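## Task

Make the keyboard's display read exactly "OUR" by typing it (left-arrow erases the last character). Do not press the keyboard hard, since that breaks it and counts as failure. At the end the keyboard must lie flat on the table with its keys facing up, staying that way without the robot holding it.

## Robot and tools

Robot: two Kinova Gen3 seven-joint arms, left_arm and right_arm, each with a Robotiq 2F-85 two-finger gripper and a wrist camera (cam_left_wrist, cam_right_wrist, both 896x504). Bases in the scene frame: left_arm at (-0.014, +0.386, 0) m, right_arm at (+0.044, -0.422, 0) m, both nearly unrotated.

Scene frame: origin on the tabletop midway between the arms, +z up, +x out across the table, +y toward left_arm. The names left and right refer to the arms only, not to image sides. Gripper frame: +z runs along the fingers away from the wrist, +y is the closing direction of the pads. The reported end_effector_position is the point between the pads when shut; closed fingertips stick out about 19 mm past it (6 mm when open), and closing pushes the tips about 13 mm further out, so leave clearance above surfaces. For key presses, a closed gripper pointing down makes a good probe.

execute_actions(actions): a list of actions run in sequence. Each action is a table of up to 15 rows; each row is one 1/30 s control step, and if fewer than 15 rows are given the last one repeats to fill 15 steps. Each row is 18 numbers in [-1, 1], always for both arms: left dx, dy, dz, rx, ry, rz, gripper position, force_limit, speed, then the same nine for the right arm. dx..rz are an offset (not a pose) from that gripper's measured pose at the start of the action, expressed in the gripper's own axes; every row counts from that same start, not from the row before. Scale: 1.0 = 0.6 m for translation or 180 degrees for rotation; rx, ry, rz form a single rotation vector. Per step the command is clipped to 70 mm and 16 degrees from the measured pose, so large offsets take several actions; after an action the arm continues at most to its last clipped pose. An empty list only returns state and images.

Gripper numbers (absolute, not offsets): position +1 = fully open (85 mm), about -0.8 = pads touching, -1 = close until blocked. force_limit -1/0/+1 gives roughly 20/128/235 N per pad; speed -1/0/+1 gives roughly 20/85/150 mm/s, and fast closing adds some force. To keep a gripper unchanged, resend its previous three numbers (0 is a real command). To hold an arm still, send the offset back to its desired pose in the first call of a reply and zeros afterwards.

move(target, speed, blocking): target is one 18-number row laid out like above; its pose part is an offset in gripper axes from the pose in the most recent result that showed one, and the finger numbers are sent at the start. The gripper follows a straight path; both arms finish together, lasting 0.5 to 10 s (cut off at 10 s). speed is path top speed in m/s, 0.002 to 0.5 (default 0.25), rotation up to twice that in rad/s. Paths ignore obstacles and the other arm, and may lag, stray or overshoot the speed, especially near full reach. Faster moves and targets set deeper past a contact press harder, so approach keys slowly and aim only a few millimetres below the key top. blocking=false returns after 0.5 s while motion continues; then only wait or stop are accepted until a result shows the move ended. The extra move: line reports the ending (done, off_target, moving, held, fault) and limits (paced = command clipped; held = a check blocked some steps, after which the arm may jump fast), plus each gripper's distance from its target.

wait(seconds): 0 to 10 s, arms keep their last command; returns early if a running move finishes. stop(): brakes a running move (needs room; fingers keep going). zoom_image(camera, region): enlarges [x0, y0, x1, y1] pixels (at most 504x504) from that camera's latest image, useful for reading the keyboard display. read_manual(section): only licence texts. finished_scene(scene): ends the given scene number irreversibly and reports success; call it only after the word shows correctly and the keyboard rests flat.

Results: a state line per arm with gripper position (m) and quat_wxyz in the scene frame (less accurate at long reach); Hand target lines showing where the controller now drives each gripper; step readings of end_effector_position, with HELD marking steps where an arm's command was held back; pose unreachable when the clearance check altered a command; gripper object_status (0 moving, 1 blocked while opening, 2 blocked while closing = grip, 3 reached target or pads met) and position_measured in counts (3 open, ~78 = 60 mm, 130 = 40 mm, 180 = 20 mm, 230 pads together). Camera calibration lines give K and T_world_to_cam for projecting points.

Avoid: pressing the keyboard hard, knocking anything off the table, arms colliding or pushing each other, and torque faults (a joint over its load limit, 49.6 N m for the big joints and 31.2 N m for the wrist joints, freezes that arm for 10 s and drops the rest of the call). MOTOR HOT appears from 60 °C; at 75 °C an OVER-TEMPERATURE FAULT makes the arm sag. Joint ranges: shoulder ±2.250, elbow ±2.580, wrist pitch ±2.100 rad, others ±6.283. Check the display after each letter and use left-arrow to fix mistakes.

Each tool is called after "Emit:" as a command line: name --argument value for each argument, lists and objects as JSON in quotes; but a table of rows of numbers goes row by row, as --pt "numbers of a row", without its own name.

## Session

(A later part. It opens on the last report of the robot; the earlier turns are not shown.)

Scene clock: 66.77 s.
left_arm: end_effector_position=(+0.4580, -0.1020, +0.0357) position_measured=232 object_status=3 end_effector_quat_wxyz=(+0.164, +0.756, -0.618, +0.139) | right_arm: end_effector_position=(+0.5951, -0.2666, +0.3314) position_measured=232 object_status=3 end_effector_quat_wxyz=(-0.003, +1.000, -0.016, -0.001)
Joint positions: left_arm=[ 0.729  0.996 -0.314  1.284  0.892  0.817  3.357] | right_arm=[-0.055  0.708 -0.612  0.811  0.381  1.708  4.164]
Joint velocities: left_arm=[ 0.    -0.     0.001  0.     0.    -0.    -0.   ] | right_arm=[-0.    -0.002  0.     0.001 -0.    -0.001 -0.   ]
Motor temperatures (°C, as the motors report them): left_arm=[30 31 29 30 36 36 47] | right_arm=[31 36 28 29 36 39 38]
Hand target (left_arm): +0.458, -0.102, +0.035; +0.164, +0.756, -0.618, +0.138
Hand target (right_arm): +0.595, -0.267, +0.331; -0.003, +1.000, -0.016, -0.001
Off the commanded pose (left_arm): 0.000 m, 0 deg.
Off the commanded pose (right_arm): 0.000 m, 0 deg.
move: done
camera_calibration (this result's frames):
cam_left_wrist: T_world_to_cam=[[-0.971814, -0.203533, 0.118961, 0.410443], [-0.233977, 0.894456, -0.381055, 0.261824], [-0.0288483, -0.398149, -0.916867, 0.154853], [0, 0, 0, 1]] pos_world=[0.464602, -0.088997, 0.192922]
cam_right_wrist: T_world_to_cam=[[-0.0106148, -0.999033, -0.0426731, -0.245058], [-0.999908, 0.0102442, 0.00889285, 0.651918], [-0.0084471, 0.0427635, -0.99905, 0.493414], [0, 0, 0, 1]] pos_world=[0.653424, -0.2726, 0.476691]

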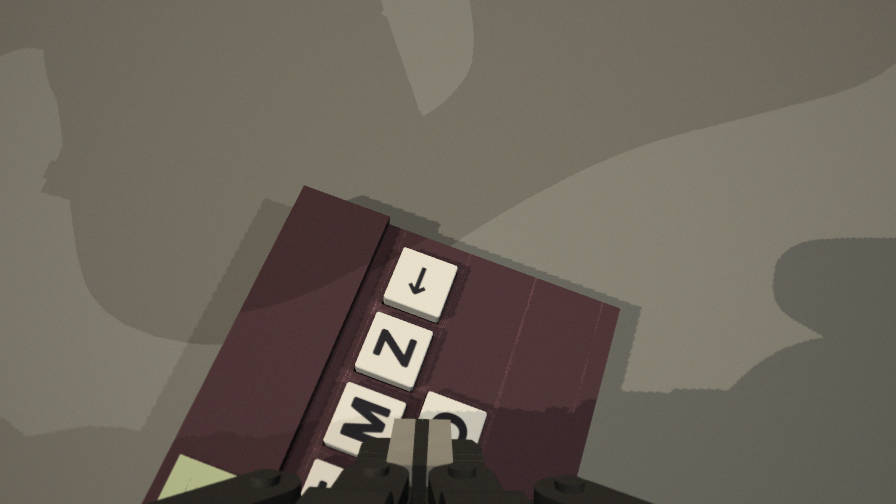

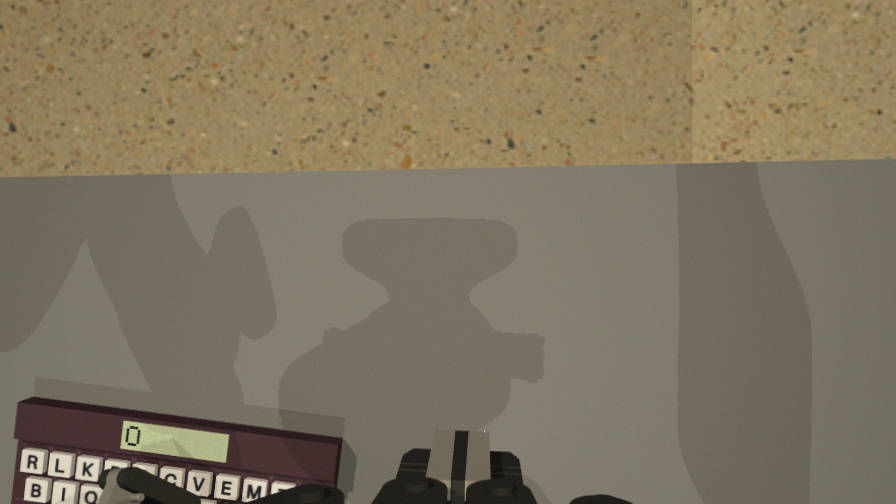

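Emit:
move --target '[0.0062,0.0012,-0.0137,0,0,0,-1,0,0,0,0,0,0,0,0,-1,0,0]' --speed 0.05

Emit:
move --target '[-0.1137,-0.0415,-0.055,0,0,0,-1,0,0,0,0,0,0,0,0,-1,0,0]' --speed 0.1

Emit:
move --target '[-0.0028,-0.0005,0.0061,0,0,0,-1,0,0,0,0,0,0,0,0,-1,0,0]' --speed 0.01

Scene clock: 72.87 s.
left_arm: end_effector_position=(+0.4580, -0.1020, +0.0447) position_measured=232 object_status=3 end_effector_quat_wxyz=(+0.164, +0.756, -0.618, +0.139) | right_arm: end_effector_position=(+0.5951, -0.2666, +0.3314) position_measured=232 object_status=3 end_effector_quat_wxyz=(-0.003, +1.000, -0.016, -0.001)
Joint positions: left_arm=[ 0.732  0.982 -0.321  1.281  0.884  0.832  3.37 ] | right_arm=[-0.055  0.708 -0.612  0.811  0.381  1.708  4.164]
Joint velocities: left_arm=[ 0.001 -0.     0.     0.    -0.     0.     0.   ] | right_arm=[ 0.    -0.    -0.     0.     0.001 -0.    -0.002]
Motor temperatures (°C, as the motors report them): left_arm=[30 31 29 30 36 36 47] | right_arm=[31 37 28 29 36 39 38]
Hand target (left_arm): +0.458, -0.102, +0.045; +0.164, +0.756, -0.618, +0.139
Hand target (right_arm): +0.595, -0.267, +0.331; -0.003, +1.000, -0.016, -0.001
Off the commanded pose (left_arm): 0.000 m, 0 deg.
Off the commanded pose (right_arm): 0.000 m, 0 deg.
move: done
camera_calibration (this result's frames):
cam_left_wrist: T_world_to_cam=[[-0.971808, -0.20355, 0.118985, 0.409324], [-0.234001, 0.894468, -0.381012, 0.265234], [-0.0288727, -0.398113, -0.916882, 0.163136], [0, 0, 0, 1]] pos_world=[0.464559, -0.0889787, 0.20193]
cam_right_wrist: T_world_to_cam=[[-0.0106153, -0.999033, -0.0426737, -0.245058], [-0.999908, 0.0102447, 0.0088936, 0.651918], [-0.00844781, 0.0427642, -0.999049, 0.493413], [0, 0, 0, 1]] pos_world=[0.653425, -0.2726, 0.476689]

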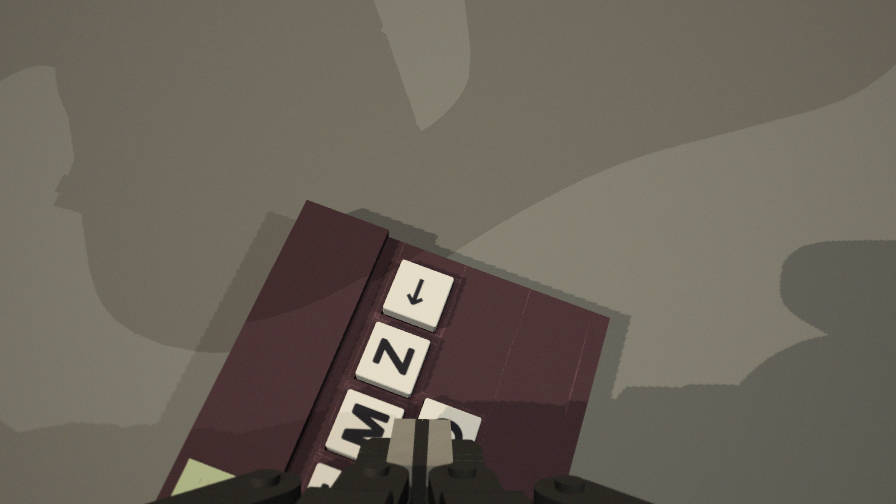

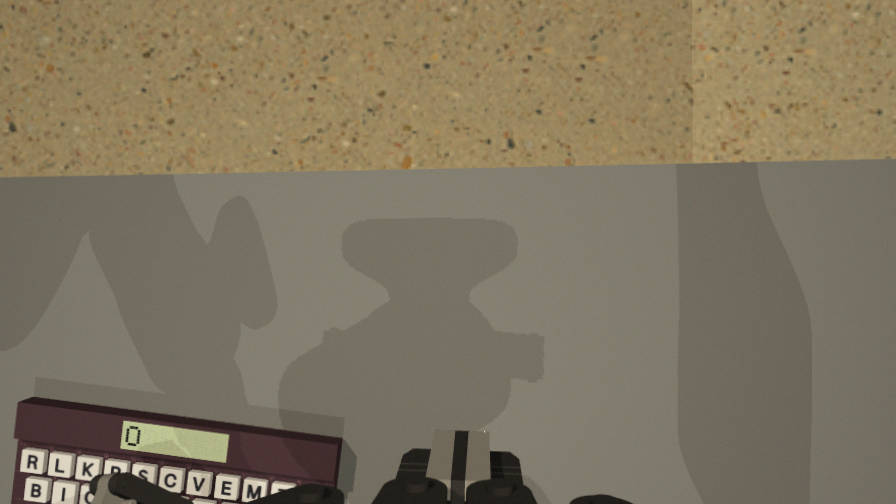

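Scene clock: 73.97 s.
left_arm: end_effector_position=(+0.4687, -0.0233, +0.0446) position_measured=232 object_status=3 end_effector_quat_wxyz=(+0.164, +0.756, -0.618, +0.139) | right_arm: end_effector_position=(+0.5951, -0.2666, +0.3314) position_measured=232 object_status=3 end_effector_quat_wxyz=(-0.003, +1.000, -0.016, -0.001)
Joint positions: left_arm=[ 0.608  0.917 -0.298  1.435  0.913  0.812  3.176] | right_arm=[-0.055  0.708 -0.612  0.811  0.381  1.708  4.164]
Joint velocities: left_arm=[-0.002 -0.004 -0.003  0.     0.003  0.001 -0.   ] | right_arm=[ 0.     0.     0.     0.    -0.001 -0.002 -0.001]
Motor temperatures (°C, as the motors report them): left_arm=[30 31 29 30 36 36 47] | right_arm=[31 37 28 29 36 39 38]
Hand target (left_arm): +0.469, -0.023, +0.045; +0.164, +0.756, -0.618, +0.139
Hand target (right_arm): +0.595, -0.267, +0.331; -0.003, +1.000, -0.016, -0.001
Off the commanded pose (left_arm): 0.000 m, 0 deg.
Off the commanded pose (right_arm): 0.000 m, 0 deg.
move: done
camera_calibration (this result's frames):
cam_left_wrist: T_world_to_cam=[[-0.971877, -0.20308, 0.119221, 0.435767], [-0.233671, 0.89444, -0.38128, 0.197236], [-0.0292058, -0.398416, -0.91674, 0.194824], [0, 0, 0, 1]] pos_world=[0.47529, -0.0102987, 0.201853]
cam_right_wrist: T_world_to_cam=[[-0.0106158, -0.999033, -0.0426745, -0.245057], [-0.999908, 0.0102452, 0.00889441, 0.651919], [-0.00844859, 0.042765, -0.999049, 0.493413], [0, 0, 0, 1]] pos_world=[0.653426, -0.2726, 0.476687]

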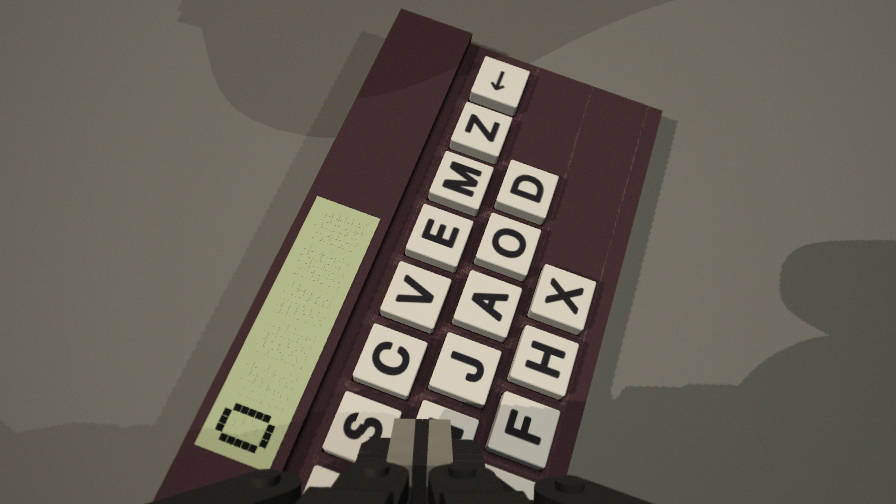

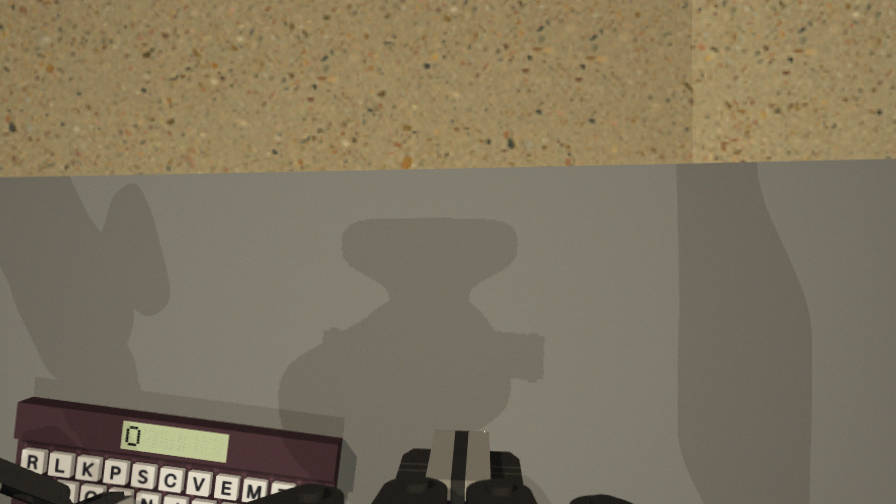

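Scene clock: 74.67 s.
left_arm: end_effector_position=(+0.4687, -0.0233, +0.0406) position_measured=232 object_status=3 end_effector_quat_wxyz=(+0.164, +0.756, -0.618, +0.139) | right_arm: end_effector_position=(+0.5951, -0.2666, +0.3314) position_measured=232 object_status=3 end_effector_quat_wxyz=(-0.003, +1.000, -0.016, -0.001)
Joint positions: left_arm=[ 0.606  0.924 -0.295  1.437  0.918  0.806  3.169] | right_arm=[-0.055  0.708 -0.612  0.811  0.381  1.708  4.164]
Joint velocities: left_arm=[-0.001  0.001 -0.001 -0.    -0.    -0.     0.001] | right_arm=[-0.     0.002  0.    -0.    -0.    -0.001 -0.   ]
Motor temperatures (°C, as the motors report them): left_arm=[30 31 29 30 36 36 47] | right_arm=[31 37 28 29 36 39 38]
Hand target (left_arm): +0.469, -0.023, +0.041; +0.164, +0.756, -0.618, +0.139
Hand target (right_arm): +0.595, -0.267, +0.331; -0.003, +1.000, -0.016, -0.001
Off the commanded pose (left_arm): 0.000 m, 0 deg.
Off the commanded pose (right_arm): 0.000 m, 0 deg.
move: done
camera_calibration (this result's frames):
cam_left_wrist: T_world_to_cam=[[-0.971883, -0.203063, 0.119198, 0.436246], [-0.233647, 0.894433, -0.381312, 0.195697], [-0.0291844, -0.398441, -0.91673, 0.191136], [0, 0, 0, 1]] pos_world=[0.475283, -0.0102961, 0.197842]
cam_right_wrist: T_world_to_cam=[[-0.0106164, -0.999033, -0.0426753, -0.245056], [-0.999908, 0.0102457, 0.00889504, 0.65192], [-0.00844919, 0.0427658, -0.999049, 0.493412], [0, 0, 0, 1]] pos_world=[0.653427, -0.2726, 0.476686]

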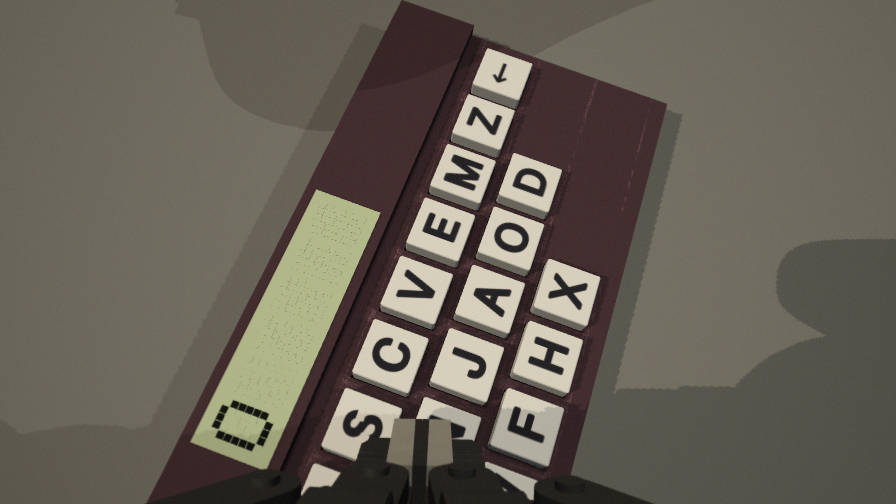

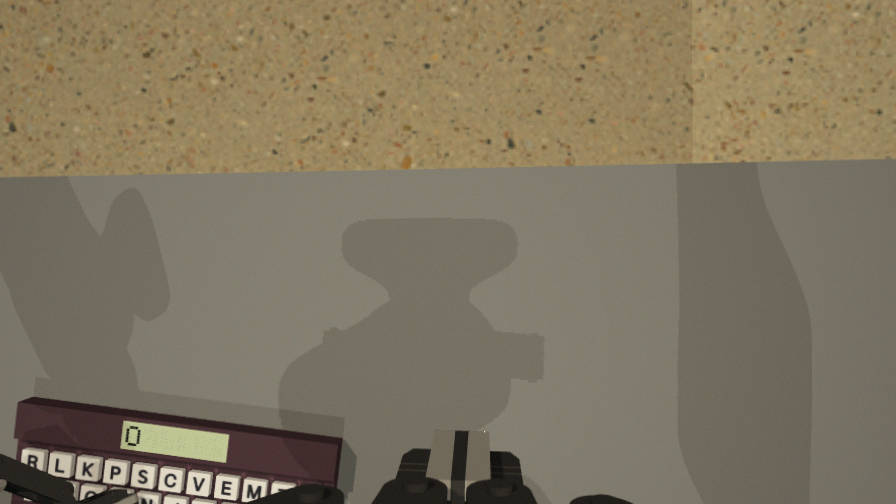

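Emit:
move --target '[-0.0035,-0.001,0.0066,0,0,0,-1,0,0,0,0,0,0,0,0,-1,0,0]' --speed 0.006

Scene clock: 83.93 s.
left_arm: end_effector_position=(+0.4689, -0.0232, +0.0364) position_measured=232 object_status=3 end_effector_quat_wxyz=(+0.164, +0.756, -0.618, +0.139) | right_arm: end_effector_position=(+0.5951, -0.2666, +0.3314) position_measured=232 object_status=3 end_effector_quat_wxyz=(-0.003, +1.000, -0.016, -0.001)
Joint positions: left_arm=[ 0.604  0.931 -0.291  1.438  0.923  0.799  3.162] | right_arm=[-0.055  0.708 -0.612  0.811  0.381  1.708  4.164]
Joint velocities: left_arm=[-0.     0.001  0.001 -0.002 -0.     0.001  0.002] | right_arm=[-0.     0.001 -0.     0.     0.001  0.001 -0.   ]
Motor temperatures (°C, as the motors report them): left_arm=[30 32 29 30 36 36 47] | right_arm=[31 37 28 29 36 39 38]
Hand target (left_arm): +0.469, -0.023, +0.036; +0.164, +0.756, -0.618, +0.139
Hand target (right_arm): +0.595, -0.267, +0.331; -0.003, +1.000, -0.016, -0.001
Off the commanded pose (left_arm): 0.000 m, 0 deg.
Off the commanded pose (right_arm): 0.000 m, 0 deg.
move: done
camera_calibration (this result's frames):
cam_left_wrist: T_world_to_cam=[[-0.971935, -0.202906, 0.119044, 0.437051], [-0.233454, 0.894318, -0.381701, 0.193921], [-0.0290134, -0.398779, -0.916588, 0.187235], [0, 0, 0, 1]] pos_world=[0.475489, -0.010081, 0.193608]
cam_right_wrist: T_world_to_cam=[[-0.0106169, -0.999033, -0.0426759, -0.245056], [-0.999908, 0.0102462, 0.00889575, 0.651921], [-0.00844988, 0.0427665, -0.999049, 0.493411], [0, 0, 0, 1]] pos_world=[0.653429, -0.2726, 0.476684]

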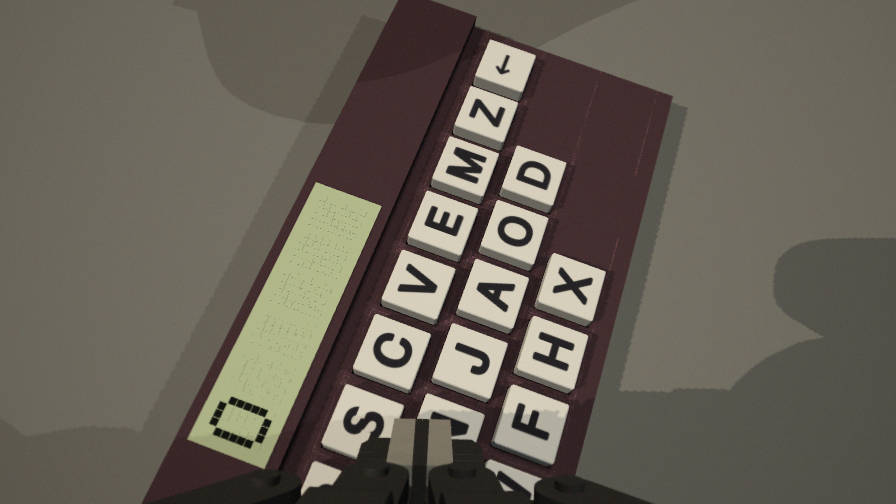

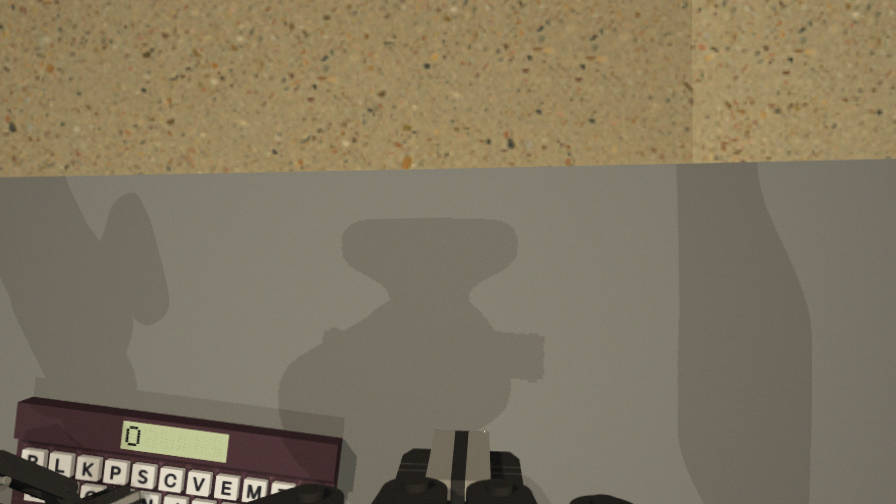

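Emit:
move --target '[-0.001,-0.0002,0.0022,0,0,0,-1,0,0,0,0,0,0,0,0,-1,0,0]' --speed 0.005

Scene clock: 87.97 s.
left_arm: end_effector_position=(+0.4690, -0.0233, +0.0353) position_measured=232 object_status=3 end_effector_quat_wxyz=(+0.164, +0.756, -0.618, +0.139) | right_arm: end_effector_position=(+0.5951, -0.2666, +0.3314) position_measured=232 object_status=3 end_effector_quat_wxyz=(-0.003, +1.000, -0.016, -0.001)
Joint positions: left_arm=[ 0.603  0.933 -0.29   1.438  0.925  0.796  3.159] | right_arm=[-0.055  0.708 -0.612  0.811  0.381  1.708  4.164]
Joint velocities: left_arm=[ 0.001 -0.001 -0.003  0.     0.001  0.001 -0.   ] | right_arm=[-0.    -0.001  0.001  0.     0.001 -0.     0.   ]
Motor temperatures (°C, as the motors report them): left_arm=[30 32 29 30 36 36 47] | right_arm=[31 37 28 29 36 39 38]
Hand target (left_arm): +0.469, -0.023, +0.035; +0.164, +0.756, -0.618, +0.139
Hand target (right_arm): +0.595, -0.267, +0.331; -0.003, +1.000, -0.016, -0.001
Off the commanded pose (left_arm): 0.000 m, 0 deg.
Off the commanded pose (right_arm): 0.000 m, 0 deg.
move: done
camera_calibration (this result's frames):
cam_left_wrist: T_world_to_cam=[[-0.971991, -0.202801, 0.118766, 0.437298], [-0.233261, 0.894167, -0.382171, 0.193574], [-0.0286916, -0.39917, -0.916428, 0.186015], [0, 0, 0, 1]] pos_world=[0.475539, -0.0101511, 0.192512]
cam_right_wrist: T_world_to_cam=[[-0.0106175, -0.999033, -0.0426766, -0.245055], [-0.999908, 0.0102468, 0.00889651, 0.651922], [-0.00845061, 0.0427671, -0.999049, 0.49341], [0, 0, 0, 1]] pos_world=[0.65343, -0.2726, 0.476683]

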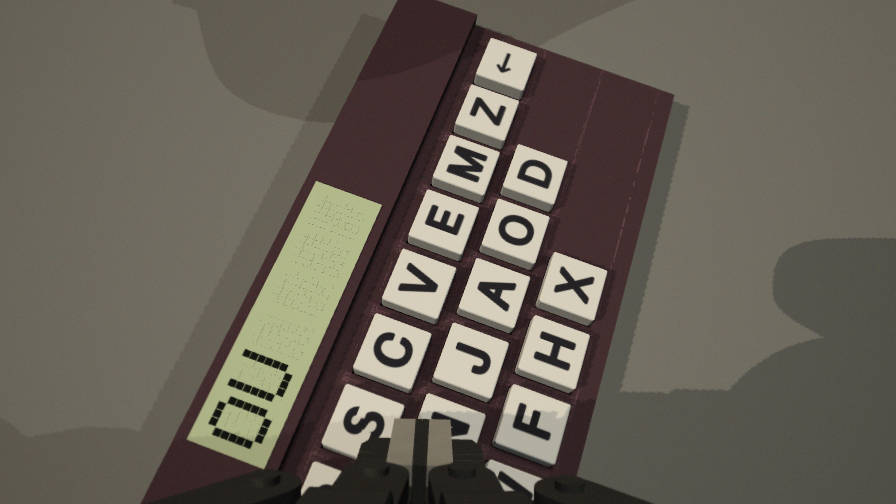

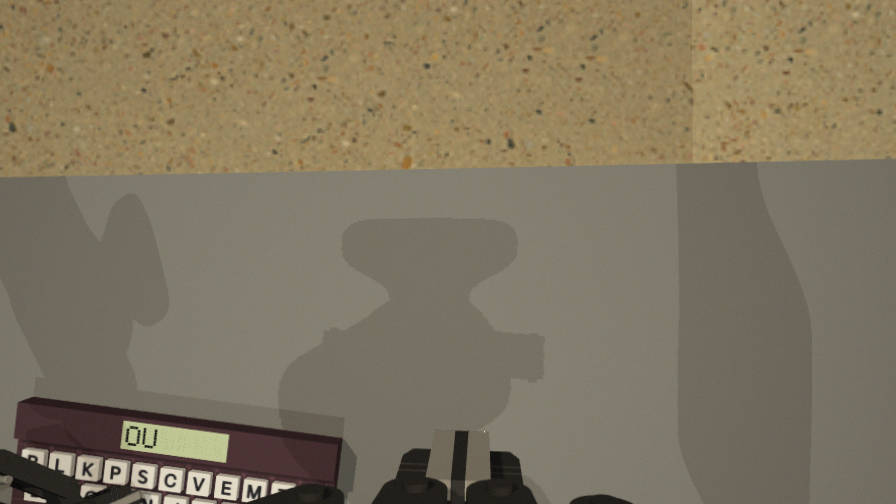

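Emit:
move --target '[0.0082,0.0016,-0.0182,0,0,0,-1,0,0,0,0,0,0,0,0,-1,0,0]' --speed 0.05

Emit:
move --target '[-0.0835,-0.065,-0.0434,0,0,0,-1,0,0,0,0,0,0,0,0,-1,0,0]' --speed 0.1

Emit:
move --target '[-0.0041,-0.0008,0.0091,0,0,0,-1,0,0,0,0,0,0,0,0,-1,0,0]' --speed 0.01

Scene clock: 103.20 s.
left_arm: end_effector_position=(+0.4689, -0.0232, +0.0472) position_measured=232 object_status=3 end_effector_quat_wxyz=(+0.164, +0.756, -0.618, +0.139) | right_arm: end_effector_position=(+0.5951, -0.2666, +0.3314) position_measured=232 object_status=3 end_effector_quat_wxyz=(-0.003, +1.000, -0.016, -0.001)
Joint positions: left_arm=[ 0.609  0.913 -0.3    1.435  0.911  0.816  3.179] | right_arm=[-0.055  0.708 -0.612  0.811  0.381  1.708  4.164]
Joint velocities: left_arm=[ 0.    -0.001  0.    -0.001 -0.001 -0.     0.001] | right_arm=[ 0.    -0.     0.001 -0.    -0.     0.    -0.001]
Motor temperatures (°C, as the motors report them): left_arm=[30 32 29 30 36 36 47] | right_arm=[31 37 28 29 36 39 38]
Hand target (left_arm): +0.469, -0.023, +0.047; +0.164, +0.756, -0.618, +0.139
Hand target (right_arm): +0.595, -0.267, +0.331; -0.003, +1.000, -0.016, -0.001
Off the commanded pose (left_arm): 0.000 m, 0 deg.
Off the commanded pose (right_arm): 0.000 m, 0 deg.
move: done
camera_calibration (this result's frames):
cam_left_wrist: T_world_to_cam=[[-0.971975, -0.202845, 0.118822, 0.435808], [-0.23332, 0.894184, -0.382094, 0.198077], [-0.0287429, -0.399109, -0.916453, 0.197013], [0, 0, 0, 1]] pos_world=[0.475472, -0.010086, 0.204454]
cam_right_wrist: T_world_to_cam=[[-0.0106176, -0.999033, -0.042677, -0.245055], [-0.999908, 0.0102469, 0.0088974, 0.651923], [-0.00845149, 0.0427676, -0.999049, 0.493409], [0, 0, 0, 1]] pos_world=[0.653431, -0.2726, 0.476681]

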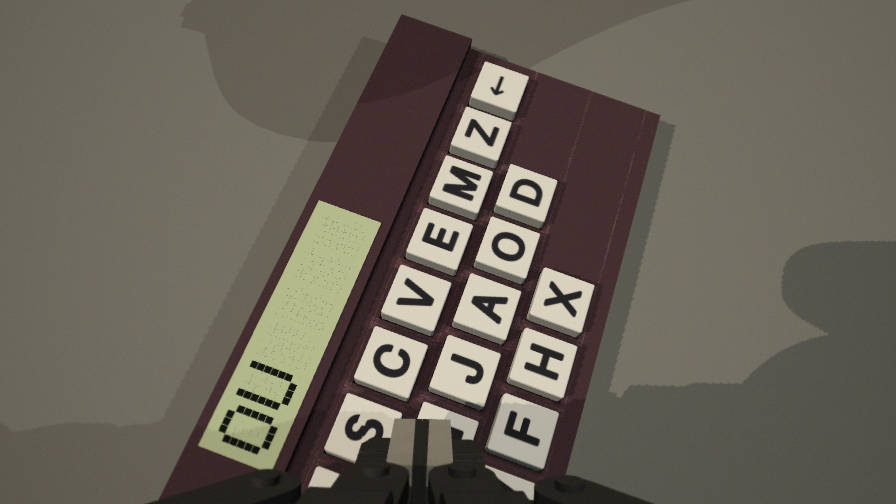

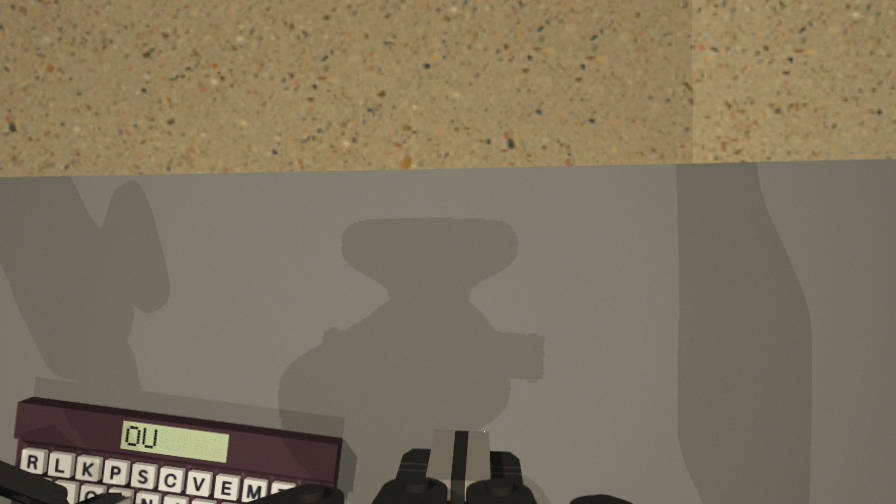

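Scene clock: 104.17 s.
left_arm: end_effector_position=(+0.4972, +0.0388, +0.0474) position_measured=232 object_status=3 end_effector_quat_wxyz=(+0.165, +0.756, -0.618, +0.139) | right_arm: end_effector_position=(+0.5951, -0.2666, +0.3314) position_measured=232 object_status=3 end_effector_quat_wxyz=(-0.003, +1.000, -0.016, -0.001)
Joint positions: left_arm=[ 0.487  0.909 -0.302  1.445  0.903  0.864  3.068] | right_arm=[-0.055  0.708 -0.612  0.811  0.381  1.708  4.164]
Joint velocities: left_arm=[-0.004  0.001 -0.002  0.001  0.002  0.001 -0.001] | right_arm=[-0.     0.001 -0.     0.    -0.001 -0.     0.001]
Motor temperatures (°C, as the motors report them): left_arm=[30 32 29 30 36 36 47] | right_arm=[31 37 28 29 36 39 38]
Hand target (left_arm): +0.497, +0.039, +0.047; +0.165, +0.756, -0.618, +0.139
Hand target (right_arm): +0.595, -0.267, +0.331; -0.003, +1.000, -0.016, -0.001
Off the commanded pose (left_arm): 0.001 m, 0 deg.
Off the commanded pose (right_arm): 0.000 m, 0 deg.
move: done
camera_calibration (this result's frames):
cam_left_wrist: T_world_to_cam=[[-0.972078, -0.202323, 0.118866, 0.475852], [-0.232874, 0.894081, -0.382607, 0.149083], [-0.0288659, -0.399605, -0.916233, 0.222832], [0, 0, 0, 1]] pos_world=[0.503715, 0.0520281, 0.204643]
cam_right_wrist: T_world_to_cam=[[-0.0106183, -0.999032, -0.0426774, -0.245054], [-0.999908, 0.0102475, 0.00889821, 0.651923], [-0.00845227, 0.0427679, -0.999049, 0.493408], [0, 0, 0, 1]] pos_world=[0.653432, -0.2726, 0.476679]

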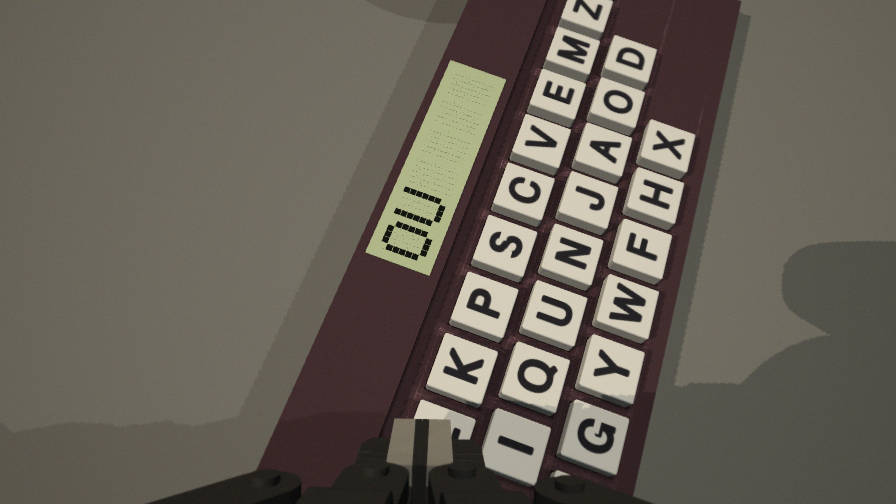

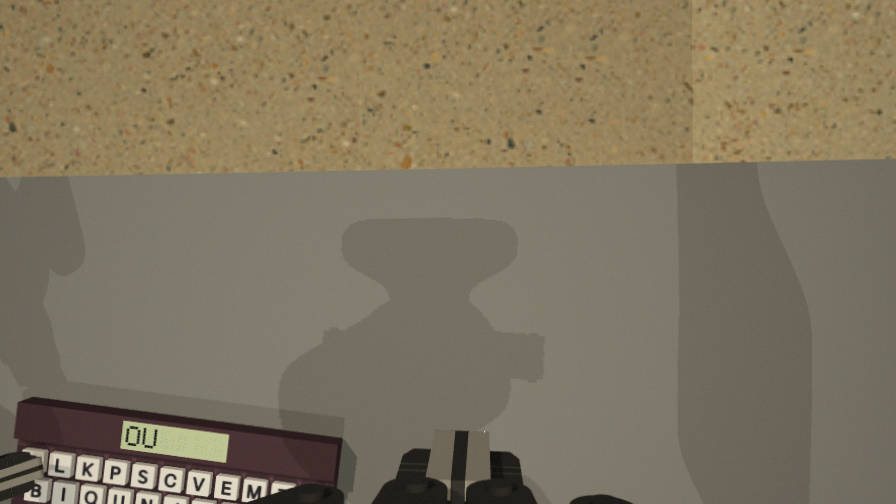

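Scene clock: 105.00 s.
left_arm: end_effector_position=(+0.4972, +0.0388, +0.0414) position_measured=232 object_status=3 end_effector_quat_wxyz=(+0.165, +0.756, -0.618, +0.139) | right_arm: end_effector_position=(+0.5951, -0.2666, +0.3314) position_measured=232 object_status=3 end_effector_quat_wxyz=(-0.003, +1.000, -0.016, -0.001)
Joint positions: left_arm=[ 0.485  0.919 -0.298  1.447  0.909  0.855  3.059] | right_arm=[-0.055  0.708 -0.612  0.811  0.381  1.708  4.164]
Joint velocities: left_arm=[-0.001  0.001  0.001 -0.    -0.001  0.     0.001] | right_arm=[-0.    -0.001  0.    -0.    -0.001 -0.     0.001]
Motor temperatures (°C, as the motors report them): left_arm=[30 32 29 30 36 36 47] | right_arm=[31 37 28 29 36 39 38]
Hand target (left_arm): +0.497, +0.039, +0.041; +0.165, +0.756, -0.618, +0.139
Hand target (right_arm): +0.595, -0.267, +0.331; -0.003, +1.000, -0.016, -0.001
Off the commanded pose (left_arm): 0.000 m, 0 deg.
Off the commanded pose (right_arm): 0.000 m, 0 deg.
move: done
camera_calibration (this result's frames):
cam_left_wrist: T_world_to_cam=[[-0.972085, -0.202311, 0.118832, 0.476603], [-0.232851, 0.894072, -0.382642, 0.14683], [-0.0288317, -0.399631, -0.916223, 0.217329], [0, 0, 0, 1]] pos_world=[0.503754, 0.0519965, 0.198669]
cam_right_wrist: T_world_to_cam=[[-0.0106187, -0.999032, -0.0426779, -0.245054], [-0.999908, 0.0102479, 0.00889899, 0.651924], [-0.00845302, 0.0427685, -0.999049, 0.493407], [0, 0, 0, 1]] pos_world=[0.653433, -0.2726, 0.476678]

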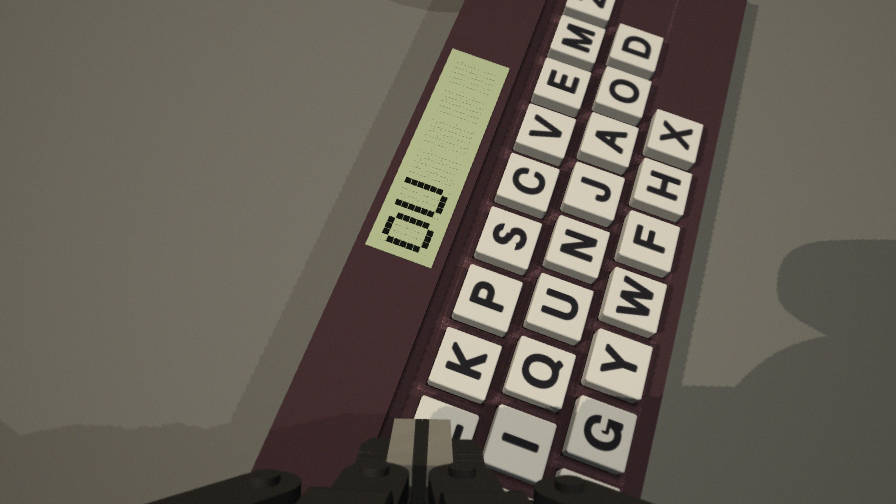

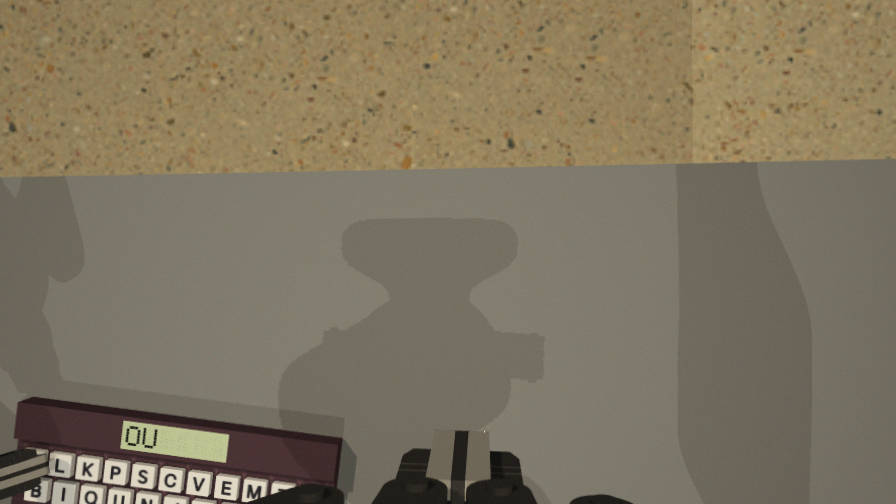

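Emit:
move --target '[-0.0031,-0.001,0.0068,0,0,0,-1,0,0,0,0,0,0,0,0,-1,0,0]' --speed 0.006

Scene clock: 108.80 s.
left_arm: end_effector_position=(+0.4975, +0.0387, +0.0371) position_measured=232 object_status=3 end_effector_quat_wxyz=(+0.165, +0.756, -0.618, +0.139) | right_arm: end_effector_position=(+0.5951, -0.2666, +0.3314) position_measured=232 object_status=3 end_effector_quat_wxyz=(-0.003, +1.000, -0.016, -0.001)
Joint positions: left_arm=[ 0.483  0.926 -0.294  1.447  0.914  0.848  3.052] | right_arm=[-0.055  0.708 -0.612  0.811  0.381  1.708  4.164]
Joint velocities: left_arm=[ 0.001  0.001 -0.001  0.    -0.     0.    -0.   ] | right_arm=[ 0.    -0.     0.     0.001  0.    -0.     0.001]
Motor temperatures (°C, as the motors report them): left_arm=[30 32 29 30 36 36 47] | right_arm=[31 37 28 29 36 39 38]
Hand target (left_arm): +0.498, +0.039, +0.037; +0.165, +0.756, -0.618, +0.139
Hand target (right_arm): +0.595, -0.267, +0.331; -0.003, +1.000, -0.016, -0.001
Off the commanded pose (left_arm): 0.000 m, 0 deg.
Off the commanded pose (right_arm): 0.000 m, 0 deg.
move: done
camera_calibration (this result's frames):
cam_left_wrist: T_world_to_cam=[[-0.972118, -0.20225, 0.118669, 0.477437], [-0.232737, 0.893999, -0.382884, 0.145229], [-0.0286517, -0.399827, -0.916143, 0.213283], [0, 0, 0, 1]] pos_world=[0.504036, 0.052003, 0.194346]
cam_right_wrist: T_world_to_cam=[[-0.0106192, -0.999032, -0.0426785, -0.245053], [-0.999908, 0.0102483, 0.0089, 0.651925], [-0.008454, 0.0427691, -0.999049, 0.493406], [0, 0, 0, 1]] pos_world=[0.653434, -0.272599, 0.476676]

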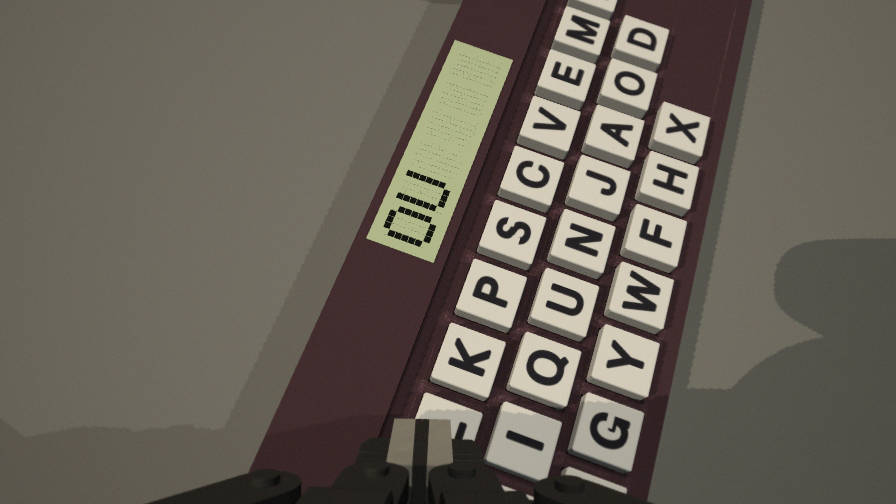

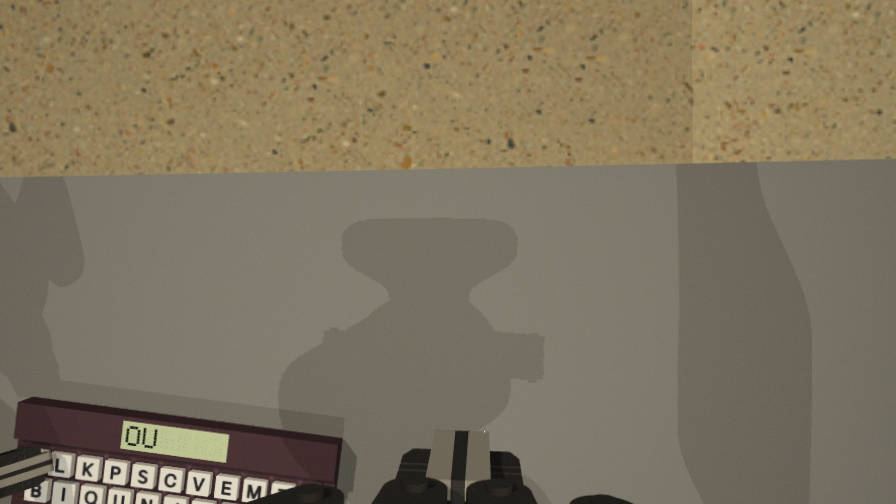

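Emit:
move --target '[-0.0015,-0.0003,0.0034,0,0,0,-1,0,0,0,0,0,0,0,0,-1,0,0]' --speed 0.005

Emit:
move --target '[0.0082,0.0016,-0.0182,0,0,0,-1,0,0,0,0,0,0,0,0,-1,0,0]' --speed 0.05

Scene clock: 113.50 s.
left_arm: end_effector_position=(+0.4977, +0.0386, +0.0352) position_measured=232 object_status=3 end_effector_quat_wxyz=(+0.165, +0.756, -0.618, +0.140) | right_arm: end_effector_position=(+0.5951, -0.2666, +0.3314) position_measured=232 object_status=3 end_effector_quat_wxyz=(-0.003, +1.000, -0.016, -0.001)
Joint positions: left_arm=[ 0.482  0.929 -0.293  1.447  0.917  0.844  3.048] | right_arm=[-0.055  0.708 -0.612  0.811  0.381  1.708  4.164]
Joint velocities: left_arm=[ 0.001  0.    -0.002  0.     0.     0.001 -0.   ] | right_arm=[ 0.    -0.001 -0.    -0.     0.001  0.001 -0.   ]
Motor temperatures (°C, as the motors report them): left_arm=[30 32 29 30 36 36 47] | right_arm=[31 37 28 29 36 39 38]
Hand target (left_arm): +0.498, +0.039, +0.035; +0.165, +0.756, -0.618, +0.139
Hand target (right_arm): +0.595, -0.267, +0.331; -0.003, +1.000, -0.016, -0.001
Off the commanded pose (left_arm): 0.000 m, 0 deg.
Off the commanded pose (right_arm): 0.000 m, 0 deg.
move: done
camera_calibration (this result's frames):
cam_left_wrist: T_world_to_cam=[[-0.972172, -0.20219, 0.118328, 0.477815], [-0.232558, 0.893867, -0.3833, 0.14458], [-0.02827, -0.400151, -0.916013, 0.211329], [0, 0, 0, 1]] pos_world=[0.504115, 0.0519377, 0.192459]
cam_right_wrist: T_world_to_cam=[[-0.0106201, -0.999032, -0.0426792, -0.245052], [-0.999908, 0.0102492, 0.00890081, 0.651926], [-0.00845477, 0.0427698, -0.999049, 0.493405], [0, 0, 0, 1]] pos_world=[0.653435, -0.272599, 0.476675]

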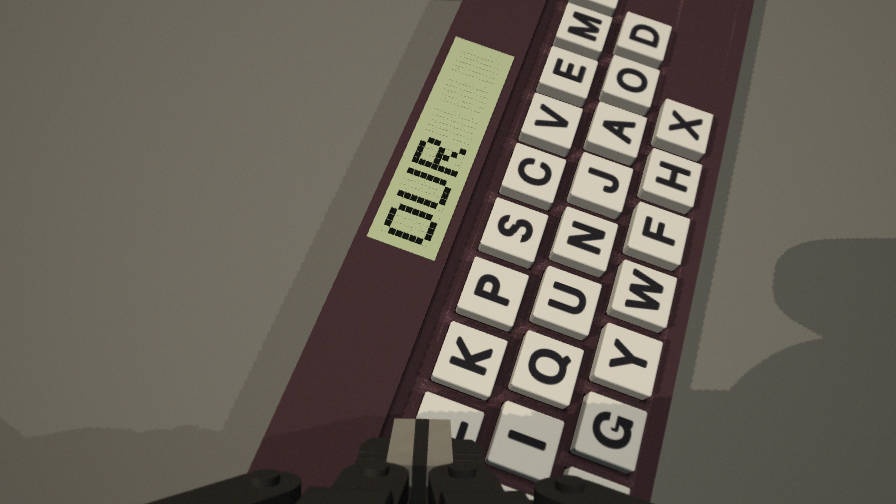

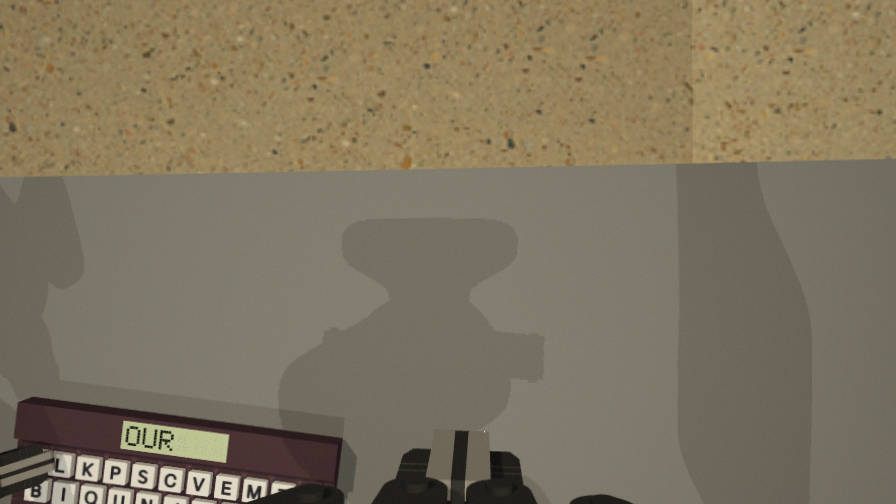

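Scene clock: 114.20 s.
left_arm: end_effector_position=(+0.4976, +0.0387, +0.0472) position_measured=232 object_status=3 end_effector_quat_wxyz=(+0.165, +0.756, -0.618, +0.140) | right_arm: end_effector_position=(+0.5951, -0.2666, +0.3314) position_measured=232 object_status=3 end_effector_quat_wxyz=(-0.003, +1.000, -0.016, -0.001)
Joint positions: left_arm=[ 0.487  0.91  -0.302  1.444  0.904  0.864  3.067] | right_arm=[-0.055  0.708 -0.612  0.811  0.381  1.708  4.164]
Joint velocities: left_arm=[ 0.001 -0.001  0.002 -0.     0.002 -0.     0.001] | right_arm=[-0.    -0.002  0.    -0.     0.    -0.     0.   ]
Motor temperatures (°C, as the motors report them): left_arm=[30 33 29 30 36 36 47] | right_arm=[31 37 28 29 36 39 38]
Hand target (left_arm): +0.498, +0.039, +0.047; +0.165, +0.756, -0.618, +0.140
Hand target (right_arm): +0.595, -0.267, +0.331; -0.003, +1.000, -0.016, -0.001
Off the commanded pose (left_arm): 0.000 m, 0 deg.
Off the commanded pose (right_arm): 0.000 m, 0 deg.
move: done
camera_calibration (this result's frames):
cam_left_wrist: T_world_to_cam=[[-0.972156, -0.202223, 0.118398, 0.476317], [-0.232614, 0.893883, -0.383227, 0.149085], [-0.0283365, -0.400098, -0.916034, 0.222329], [0, 0, 0, 1]] pos_world=[0.504034, 0.0520109, 0.2044]
cam_right_wrist: T_world_to_cam=[[-0.0106205, -0.999032, -0.0426799, -0.245051], [-0.999908, 0.0102495, 0.00890165, 0.651927], [-0.00845559, 0.0427705, -0.999049, 0.493404], [0, 0, 0, 1]] pos_world=[0.653436, -0.272599, 0.476673]

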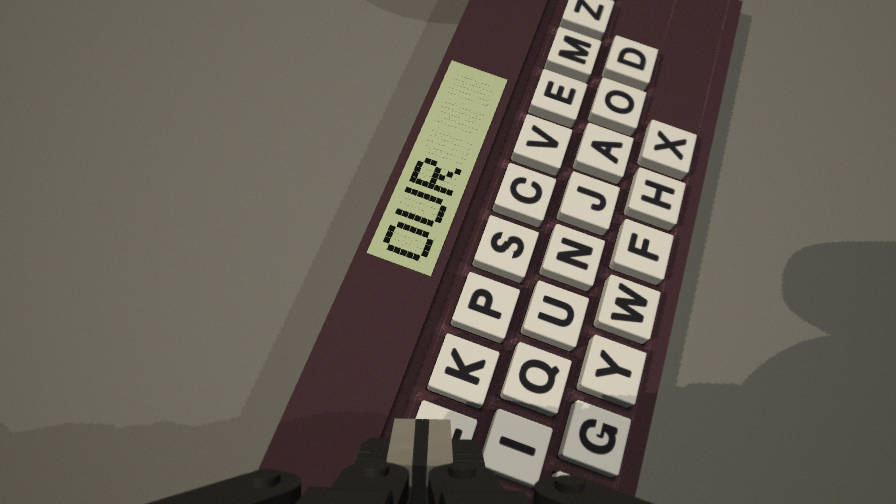

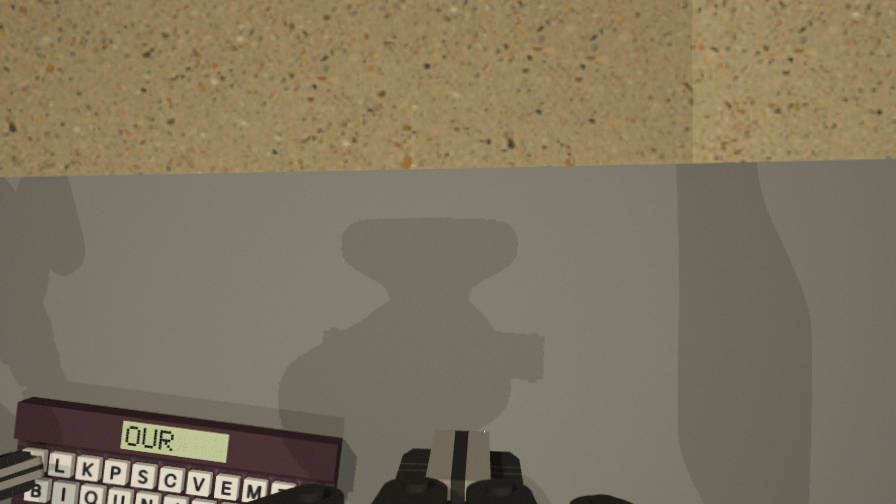

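Emit:
finished_scene --scene 1

The scene is finished: the task was done.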